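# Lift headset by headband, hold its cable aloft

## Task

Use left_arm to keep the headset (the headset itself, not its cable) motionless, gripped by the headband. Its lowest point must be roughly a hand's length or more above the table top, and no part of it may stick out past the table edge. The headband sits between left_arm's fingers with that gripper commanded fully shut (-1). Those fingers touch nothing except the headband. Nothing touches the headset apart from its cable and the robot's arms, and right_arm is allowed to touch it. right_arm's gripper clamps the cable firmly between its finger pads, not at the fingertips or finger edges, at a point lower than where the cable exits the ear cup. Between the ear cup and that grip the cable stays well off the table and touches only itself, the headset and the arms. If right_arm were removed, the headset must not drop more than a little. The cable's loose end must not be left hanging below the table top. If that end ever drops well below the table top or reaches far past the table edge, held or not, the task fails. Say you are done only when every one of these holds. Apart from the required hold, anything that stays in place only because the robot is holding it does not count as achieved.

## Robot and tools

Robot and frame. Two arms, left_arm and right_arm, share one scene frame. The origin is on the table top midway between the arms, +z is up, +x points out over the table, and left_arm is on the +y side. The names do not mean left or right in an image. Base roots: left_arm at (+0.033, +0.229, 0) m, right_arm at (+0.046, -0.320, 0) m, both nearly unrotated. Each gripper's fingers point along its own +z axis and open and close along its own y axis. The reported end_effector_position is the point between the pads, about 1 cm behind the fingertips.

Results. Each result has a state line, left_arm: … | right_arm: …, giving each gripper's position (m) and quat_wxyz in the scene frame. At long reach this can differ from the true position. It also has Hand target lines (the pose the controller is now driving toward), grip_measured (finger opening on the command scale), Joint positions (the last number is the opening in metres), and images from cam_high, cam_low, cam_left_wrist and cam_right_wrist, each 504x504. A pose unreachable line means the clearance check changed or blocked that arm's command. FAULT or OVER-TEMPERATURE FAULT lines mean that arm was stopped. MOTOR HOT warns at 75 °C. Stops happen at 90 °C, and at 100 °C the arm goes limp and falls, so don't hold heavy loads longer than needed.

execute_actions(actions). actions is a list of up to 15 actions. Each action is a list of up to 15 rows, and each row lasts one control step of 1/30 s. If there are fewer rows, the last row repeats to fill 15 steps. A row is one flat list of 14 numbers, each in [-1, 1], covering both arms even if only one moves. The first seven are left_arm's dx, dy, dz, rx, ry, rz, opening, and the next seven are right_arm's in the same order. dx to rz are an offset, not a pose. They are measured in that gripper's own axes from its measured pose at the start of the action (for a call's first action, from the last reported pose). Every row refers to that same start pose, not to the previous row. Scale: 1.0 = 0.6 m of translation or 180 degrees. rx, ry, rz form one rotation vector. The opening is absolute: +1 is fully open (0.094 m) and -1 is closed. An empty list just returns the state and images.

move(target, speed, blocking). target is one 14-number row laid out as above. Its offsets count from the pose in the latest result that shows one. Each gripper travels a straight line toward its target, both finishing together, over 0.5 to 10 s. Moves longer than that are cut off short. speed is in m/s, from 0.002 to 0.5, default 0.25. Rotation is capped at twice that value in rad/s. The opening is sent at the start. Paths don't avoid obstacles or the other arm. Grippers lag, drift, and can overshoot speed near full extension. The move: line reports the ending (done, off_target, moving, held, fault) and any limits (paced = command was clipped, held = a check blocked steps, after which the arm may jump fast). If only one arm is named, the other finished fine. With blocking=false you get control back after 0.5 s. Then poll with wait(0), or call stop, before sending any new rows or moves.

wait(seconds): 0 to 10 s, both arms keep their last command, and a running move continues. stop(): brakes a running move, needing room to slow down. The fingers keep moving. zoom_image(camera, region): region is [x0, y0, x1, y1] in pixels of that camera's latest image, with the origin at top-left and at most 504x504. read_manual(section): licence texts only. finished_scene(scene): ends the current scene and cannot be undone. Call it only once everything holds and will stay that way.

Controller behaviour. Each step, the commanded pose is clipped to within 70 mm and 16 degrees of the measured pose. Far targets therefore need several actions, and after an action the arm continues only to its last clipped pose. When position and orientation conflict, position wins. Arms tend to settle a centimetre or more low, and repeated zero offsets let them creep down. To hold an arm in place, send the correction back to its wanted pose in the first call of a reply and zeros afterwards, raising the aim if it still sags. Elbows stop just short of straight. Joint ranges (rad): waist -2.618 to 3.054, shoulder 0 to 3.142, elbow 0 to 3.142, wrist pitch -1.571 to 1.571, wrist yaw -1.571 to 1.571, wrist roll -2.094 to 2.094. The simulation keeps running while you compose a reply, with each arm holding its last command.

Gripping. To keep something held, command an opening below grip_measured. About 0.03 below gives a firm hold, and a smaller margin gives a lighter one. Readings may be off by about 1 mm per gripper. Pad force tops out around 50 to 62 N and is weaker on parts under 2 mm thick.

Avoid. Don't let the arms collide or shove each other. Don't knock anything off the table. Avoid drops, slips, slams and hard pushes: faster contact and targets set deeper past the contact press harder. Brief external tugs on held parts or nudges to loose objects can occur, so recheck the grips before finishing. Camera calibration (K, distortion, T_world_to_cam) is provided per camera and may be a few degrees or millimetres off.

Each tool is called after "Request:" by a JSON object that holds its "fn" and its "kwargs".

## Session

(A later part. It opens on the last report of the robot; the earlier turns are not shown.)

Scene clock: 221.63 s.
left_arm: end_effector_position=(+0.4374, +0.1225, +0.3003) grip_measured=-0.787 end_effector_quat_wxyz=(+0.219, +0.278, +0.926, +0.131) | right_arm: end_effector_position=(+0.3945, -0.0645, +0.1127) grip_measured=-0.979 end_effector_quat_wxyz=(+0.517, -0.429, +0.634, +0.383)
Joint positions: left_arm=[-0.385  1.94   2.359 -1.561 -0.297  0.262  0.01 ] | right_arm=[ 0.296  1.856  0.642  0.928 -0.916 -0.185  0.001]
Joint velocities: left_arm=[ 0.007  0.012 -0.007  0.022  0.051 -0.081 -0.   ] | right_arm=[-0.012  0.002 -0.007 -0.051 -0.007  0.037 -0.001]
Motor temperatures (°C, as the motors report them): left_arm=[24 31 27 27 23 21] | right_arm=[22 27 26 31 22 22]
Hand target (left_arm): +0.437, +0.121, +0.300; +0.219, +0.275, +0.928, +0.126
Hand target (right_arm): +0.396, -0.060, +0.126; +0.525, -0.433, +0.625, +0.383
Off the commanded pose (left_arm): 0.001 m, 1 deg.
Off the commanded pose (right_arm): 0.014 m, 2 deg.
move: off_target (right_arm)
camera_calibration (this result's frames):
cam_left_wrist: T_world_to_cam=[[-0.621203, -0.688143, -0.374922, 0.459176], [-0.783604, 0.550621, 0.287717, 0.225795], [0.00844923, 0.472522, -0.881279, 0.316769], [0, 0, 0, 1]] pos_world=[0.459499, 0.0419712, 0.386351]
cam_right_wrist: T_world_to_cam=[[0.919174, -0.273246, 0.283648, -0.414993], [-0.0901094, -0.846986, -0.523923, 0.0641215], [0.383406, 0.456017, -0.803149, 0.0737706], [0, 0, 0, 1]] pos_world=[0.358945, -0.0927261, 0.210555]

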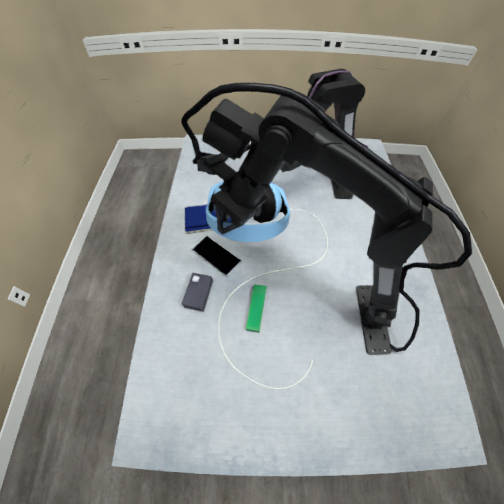

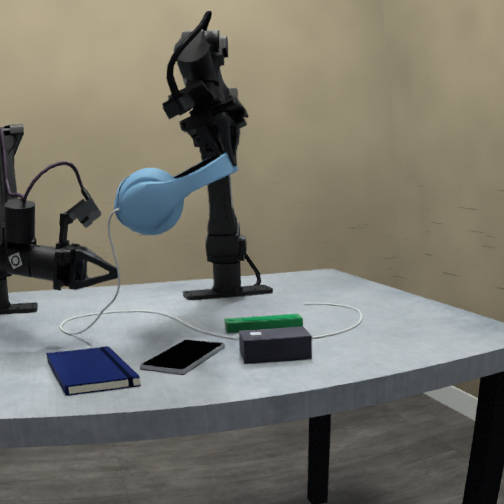

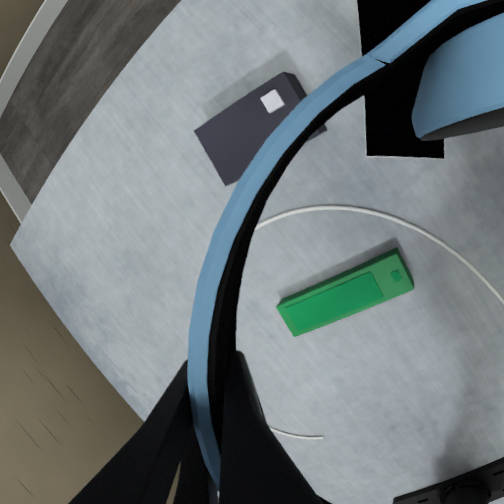

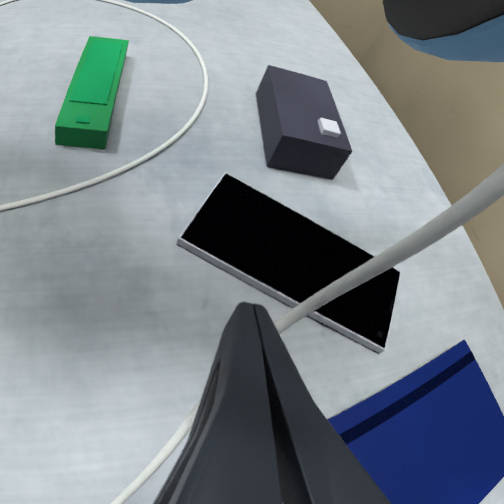

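That closed on nothing: the cable is still right at the closed tips, so the open fingers looked further forward than the pinch really was. Opening, going 3.5 cm deeper and closing again.

Request:
{"fn": "move", "kwargs": {"target": [0,0,0,0,0,0,-1, -0.02,0,-0.01,0,0,0,1], "speed": 0.08}}

Request:
{"fn": "move", "kwargs": {"target": [0,0,0,0,0,0,-1, -0.02,0,0.07,0,0,0,1], "speed": 0.08}}

Request:
{"fn": "move", "kwargs": {"target": [0,0,0,0,0,0,-1, -0.015,0,0,0,0,0,-1], "speed": 0.05}}

Request:
{"fn": "zoom_image", "kwargs": {"camera": "cam_low", "region": [0, 140, 220, 360]}}

Scene clock: 231.27 s.
left_arm: end_effector_position=(+0.4377, +0.1239, +0.3007) grip_measured=-0.787 end_effector_quat_wxyz=(+0.218, +0.281, +0.925, +0.136) | right_arm: end_effector_position=(+0.3924, -0.0652, +0.1146) grip_measured=+1.000 end_effector_quat_wxyz=(+0.509, -0.426, +0.641, +0.385)
Joint positions: left_arm=[-0.385  1.94   2.359 -1.561 -0.305  0.271  0.01 ] | right_arm=[ 0.296  1.83   0.642  0.881 -0.915 -0.185  0.094]
Joint velocities: left_arm=[-0.002 -0.007  0.002  0.051 -0.037  0.007 -0.   ] | right_arm=[ 0.012 -0.002 -0.017  0.007  0.037 -0.007  0.   ]
Motor temperatures (°C, as the motors report them): left_arm=[24 31 27 27 23 21] | right_arm=[22 27 26 31 22 22]
Hand target (left_arm): +0.437, +0.123, +0.300; +0.219, +0.278, +0.926, +0.131
Hand target (right_arm): +0.393, -0.068, +0.125; +0.517, -0.428, +0.634, +0.384
Off the commanded pose (left_arm): 0.001 m, 1 deg.
Off the commanded pose (right_arm): 0.011 m, 1 deg.
move: off_target (right_arm)
camera_calibration (this result's frames):
cam_left_wrist: T_world_to_cam=[[-0.623767, -0.681038, -0.38354, 0.463286], [-0.781518, 0.551011, 0.292603, 0.222796], [0.0120607, 0.482259, -0.875946, 0.312087], [0, 0, 0, 1]] pos_world=[0.459338, 0.0422457, 0.385869]
cam_right_wrist: T_world_to_cam=[[0.92448, -0.272171, 0.266944, -0.413911], [-0.101133, -0.85022, -0.516622, 0.0676197], [0.36757, 0.45061, -0.813537, 0.0835421], [0, 0, 0, 1]] pos_world=[0.358784, -0.0928076, 0.213389]

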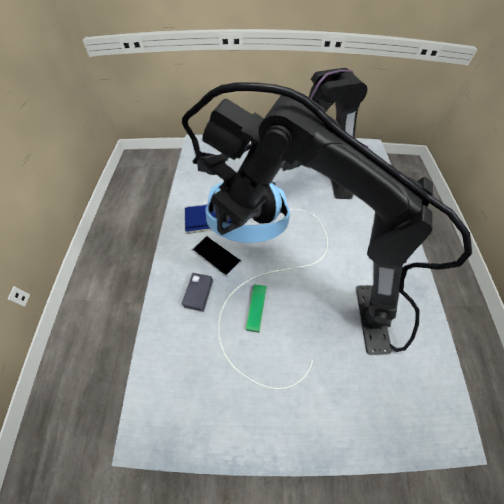

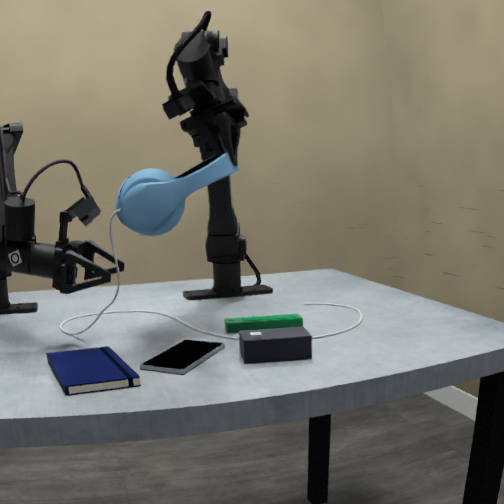

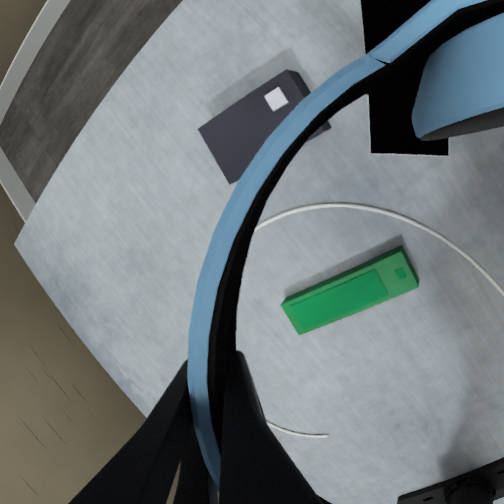

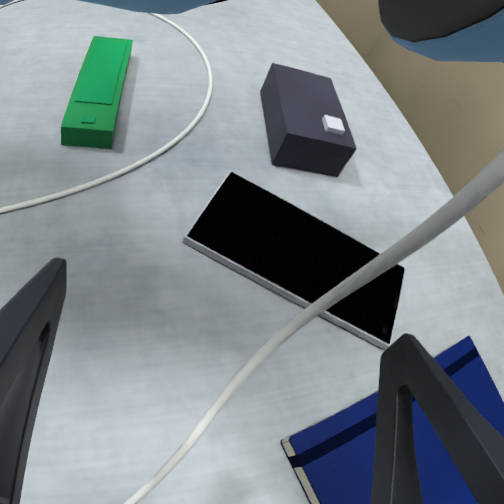

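Scene clock: 232.23 s.
left_arm: end_effector_position=(+0.4394, +0.1269, +0.2999) grip_measured=-0.787 end_effector_quat_wxyz=(+0.215, +0.287, +0.922, +0.148) | right_arm: end_effector_position=(+0.4010, -0.0329, +0.1086) grip_measured=+1.000 end_effector_quat_wxyz=(+0.502, -0.426, +0.649, +0.382)
Joint positions: left_arm=[-0.385  1.945  2.359 -1.561 -0.325  0.288  0.01 ] | right_arm=[ 0.387  1.893  0.72   0.868 -0.82  -0.158  0.094]
Joint velocities: left_arm=[ 0.012 -0.002  0.007  0.066  0.007 -0.007 -0.001] | right_arm=[-0.002 -0.012  0.007  0.007 -0.022 -0.007  0.   ]
Motor temperatures (°C, as the motors report them): left_arm=[24 31 27 27 23 21] | right_arm=[22 27 26 31 22 22]
Hand target (left_arm): +0.438, +0.124, +0.301; +0.218, +0.281, +0.925, +0.136
Hand target (right_arm): +0.407, -0.025, +0.119; +0.509, -0.428, +0.641, +0.384
Off the commanded pose (left_arm): 0.004 m, 2 deg.
Off the commanded pose (right_arm): 0.015 m, 1 deg.
move: off_target (right_arm)
camera_calibration (this result's frames):
cam_left_wrist: T_world_to_cam=[[-0.627551, -0.666906, -0.401766, 0.471404], [-0.778425, 0.547583, 0.306933, 0.217409], [0.0153041, 0.505361, -0.862772, 0.301606], [0, 0, 0, 1]] pos_world=[0.460451, 0.0429129, 0.382881]
cam_right_wrist: T_world_to_cam=[[0.926934, -0.272049, 0.258423, -0.411551], [-0.11252, -0.858553, -0.500226, 0.0954053], [0.357956, 0.434599, -0.826433, 0.0656228], [0, 0, 0, 1]] pos_world=[0.368725, -0.0585711, 0.208311]

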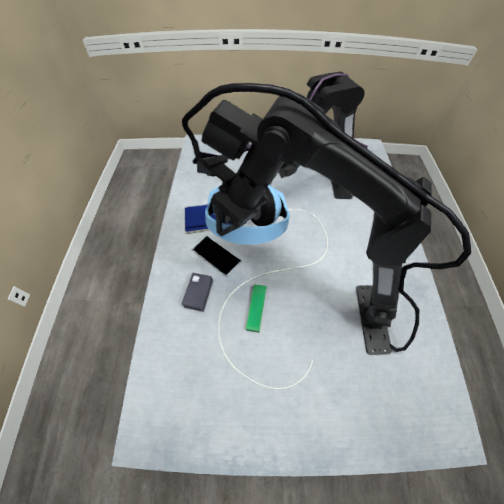

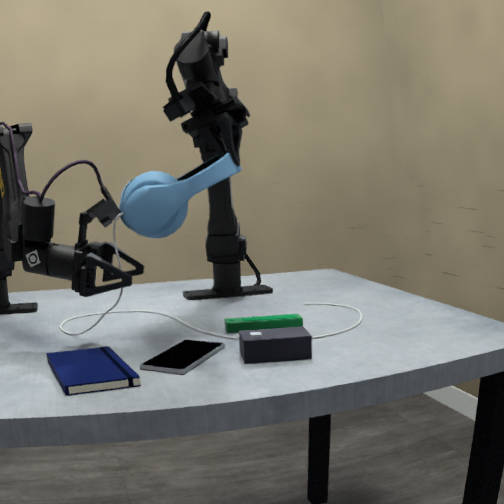

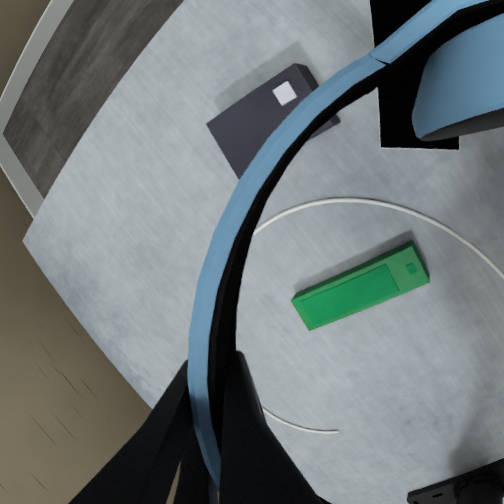

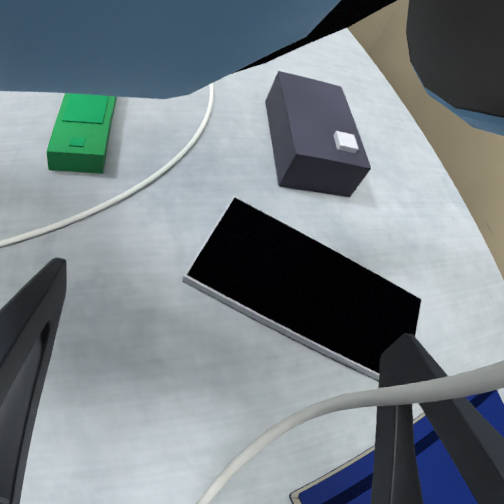

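Scene clock: 232.93 s.
left_arm: end_effector_position=(+0.4397, +0.1282, +0.3003) grip_measured=-0.787 end_effector_quat_wxyz=(+0.214, +0.291, +0.920, +0.153) | right_arm: end_effector_position=(+0.3999, -0.0335, +0.1043) grip_measured=-0.949 end_effector_quat_wxyz=(+0.493, -0.424, +0.656, +0.383)
Joint positions: left_arm=[-0.385  1.945  2.359 -1.561 -0.333  0.3    0.01 ] | right_arm=[ 0.387  1.893  0.72   0.844 -0.819 -0.158  0.002]
Joint velocities: left_arm=[ 0.007 -0.002  0.022  0.037 -0.051 -0.007 -0.001] | right_arm=[ 0.002 -0.007 -0.002  0.022 -0.022  0.007  0.001]
Motor temperatures (°C, as the motors report them): left_arm=[24 31 27 27 23 21] | right_arm=[22 27 26 31 22 22]
Hand target (left_arm): +0.439, +0.127, +0.300; +0.215, +0.287, +0.922, +0.148
Hand target (right_arm): +0.402, -0.031, +0.117; +0.502, -0.426, +0.649, +0.382
Off the commanded pose (left_arm): 0.001 m, 1 deg.
Off the commanded pose (right_arm): 0.014 m, 1 deg.
move: off_target (right_arm)
camera_calibration (this result's frames):
cam_left_wrist: T_world_to_cam=[[-0.631986, -0.657209, -0.410695, 0.476053], [-0.774728, 0.549282, 0.313188, 0.213093], [0.0197571, 0.516107, -0.856296, 0.296015], [0, 0, 0, 1]] pos_world=[0.460099, 0.0430425, 0.38225]
cam_right_wrist: T_world_to_cam=[[0.932177, -0.270433, 0.240647, -0.409671], [-0.123936, -0.86301, -0.489748, 0.0959146], [0.340125, 0.426708, -0.837995, 0.0707853], [0, 0, 0, 1]] pos_world=[0.369697, -0.0582179, 0.204878]

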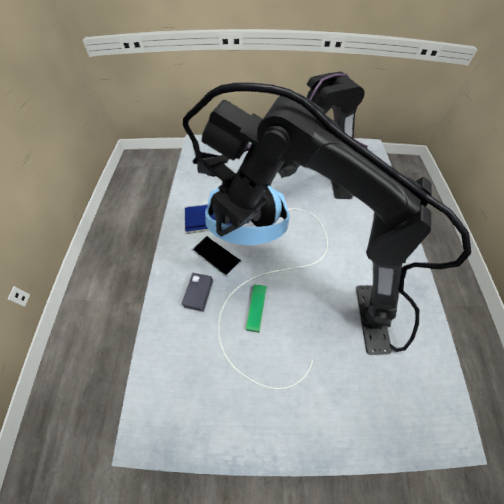

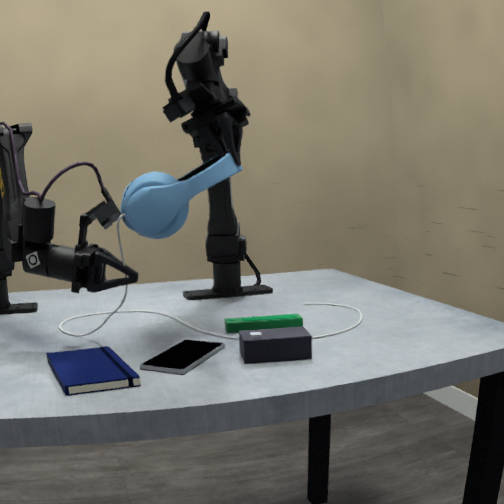

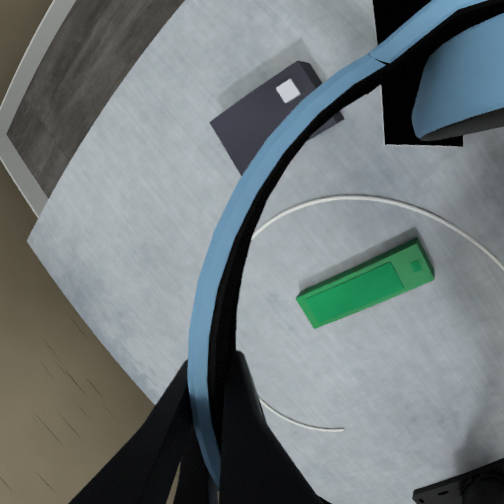

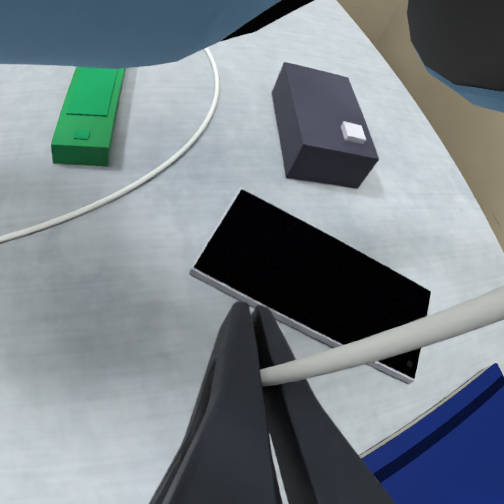

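Region (0, 140, 220, 360) of cam_low's 504x504 image, scaled by 2.291, with more detail than that image has.

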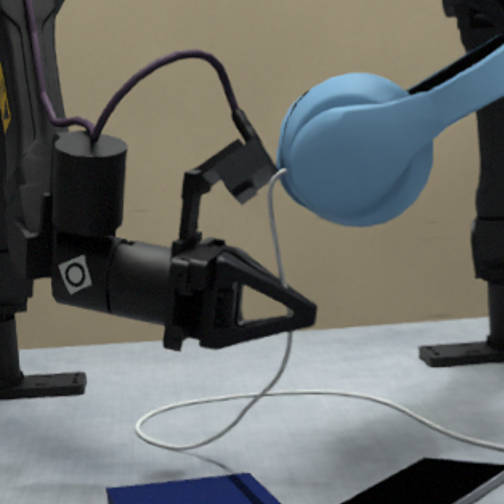

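Gripped now (reading −0.949), about 1.5 cm behind the tips and clearly between the pads. The headset has sagged a few centimetres while held, and my wrist camera rests against the ear cup. I'll raise both arms together, slowly, and ease the right arm back slightly.

Request:
{"fn": "move", "kwargs": {"target": [-0.02,0.027,-0.0575,0,0,0,-1, -0.076,0.007,-0.03,0,0,0,-1], "speed": 0.04}}

Request:
{"fn": "zoom_image", "kwargs": {"camera": "cam_low", "region": [0, 120, 240, 360]}}

Scene clock: 260.40 s.
left_arm: end_effector_position=(+0.4434, +0.1289, +0.3201) grip_measured=-0.787 end_effector_quat_wxyz=(+0.241, +0.305, +0.907, +0.162) | right_arm: end_effector_position=(+0.3885, -0.0407, +0.1283) grip_measured=-0.949 end_effector_quat_wxyz=(+0.471, -0.417, +0.675, +0.386)
Joint positions: left_arm=[-0.385  1.945  2.423 -1.561 -0.345  0.349  0.01 ] | right_arm=[ 0.381  1.742  0.72   0.633 -0.819 -0.158  0.002]
Joint velocities: left_arm=[-0.007 -0.007 -0.012 -0.022  0.037  0.022 -0.001] | right_arm=[ 0.002  0.002 -0.007 -0.125 -0.081 -0.007 -0.   ]
Motor temperatures (°C, as the motors report them): left_arm=[24 31 27 27 23 21] | right_arm=[22 28 26 31 22 22]
Hand target (left_arm): +0.439, +0.128, +0.340; +0.269, +0.296, +0.903, +0.157
Hand target (right_arm): +0.395, -0.041, +0.152; +0.493, -0.424, +0.656, +0.383
Off the commanded pose (left_arm): 0.020 m, 4 deg.
Off the commanded pose (right_arm): 0.026 m, 3 deg.
joint sent to its limit (left arm) — the command would take joint 4 (wrist pitch) past its lower limit, so that joint was sent only as far as its limit.
move: off_target (left_arm, right_arm)
camera_calibration (this result's frames):
cam_left_wrist: T_world_to_cam=[[-0.631099, -0.629792, -0.452853, 0.496529], [-0.770895, 0.574108, 0.275902, 0.216421], [0.0862255, 0.523223, -0.847822, 0.2795], [0, 0, 0, 1]] pos_world=[0.456097, 0.0422201, 0.40211]
cam_right_wrist: T_world_to_cam=[[0.94275, -0.270614, 0.194913, -0.405092], [-0.154884, -0.872864, -0.46273, 0.10824], [0.295354, 0.406049, -0.864806, 0.11786], [0, 0, 0, 1]] pos_world=[0.363855, -0.0630024, 0.23097]

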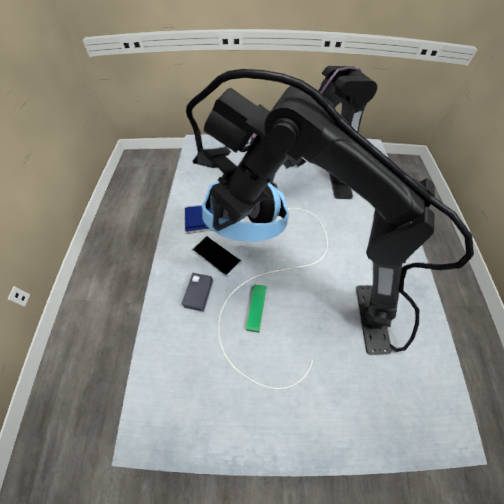

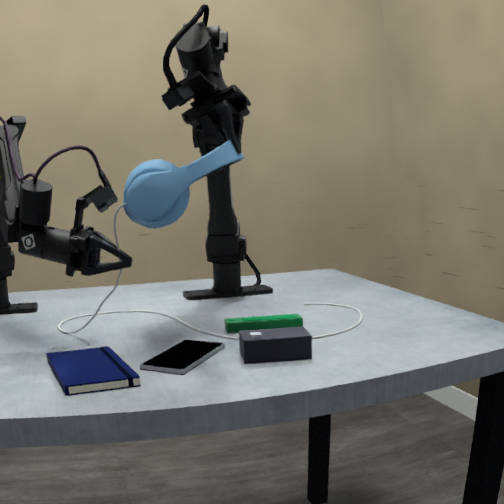

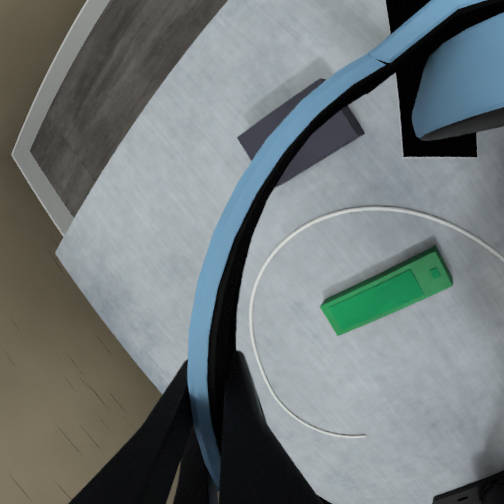

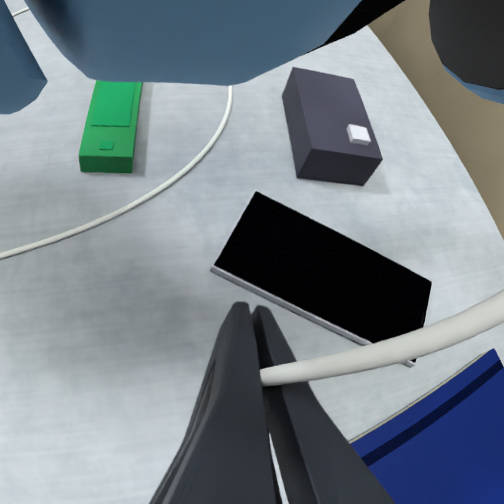

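Region (0, 120, 240, 360) of cam_low's 504x504 image, scaled by 2.100, with more detail than that image has.

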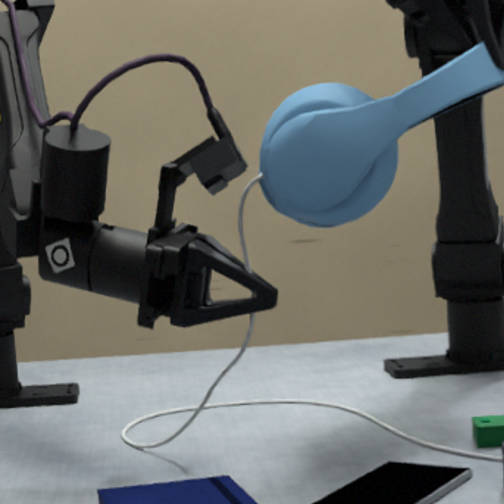

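The close-up shows the cable passing through the pads behind the fingertips, with the gripper at about 0.13 m, below the point where the cable leaves the ear cup. The run from the ear cup to the grip is clear of the table, my right arm no longer touches the headset, and the free end lies on the table. Finishing the scene.

Request:
{"fn": "finished_scene", "kwargs": {"scene": 2}}

The scene is finished: the task was done.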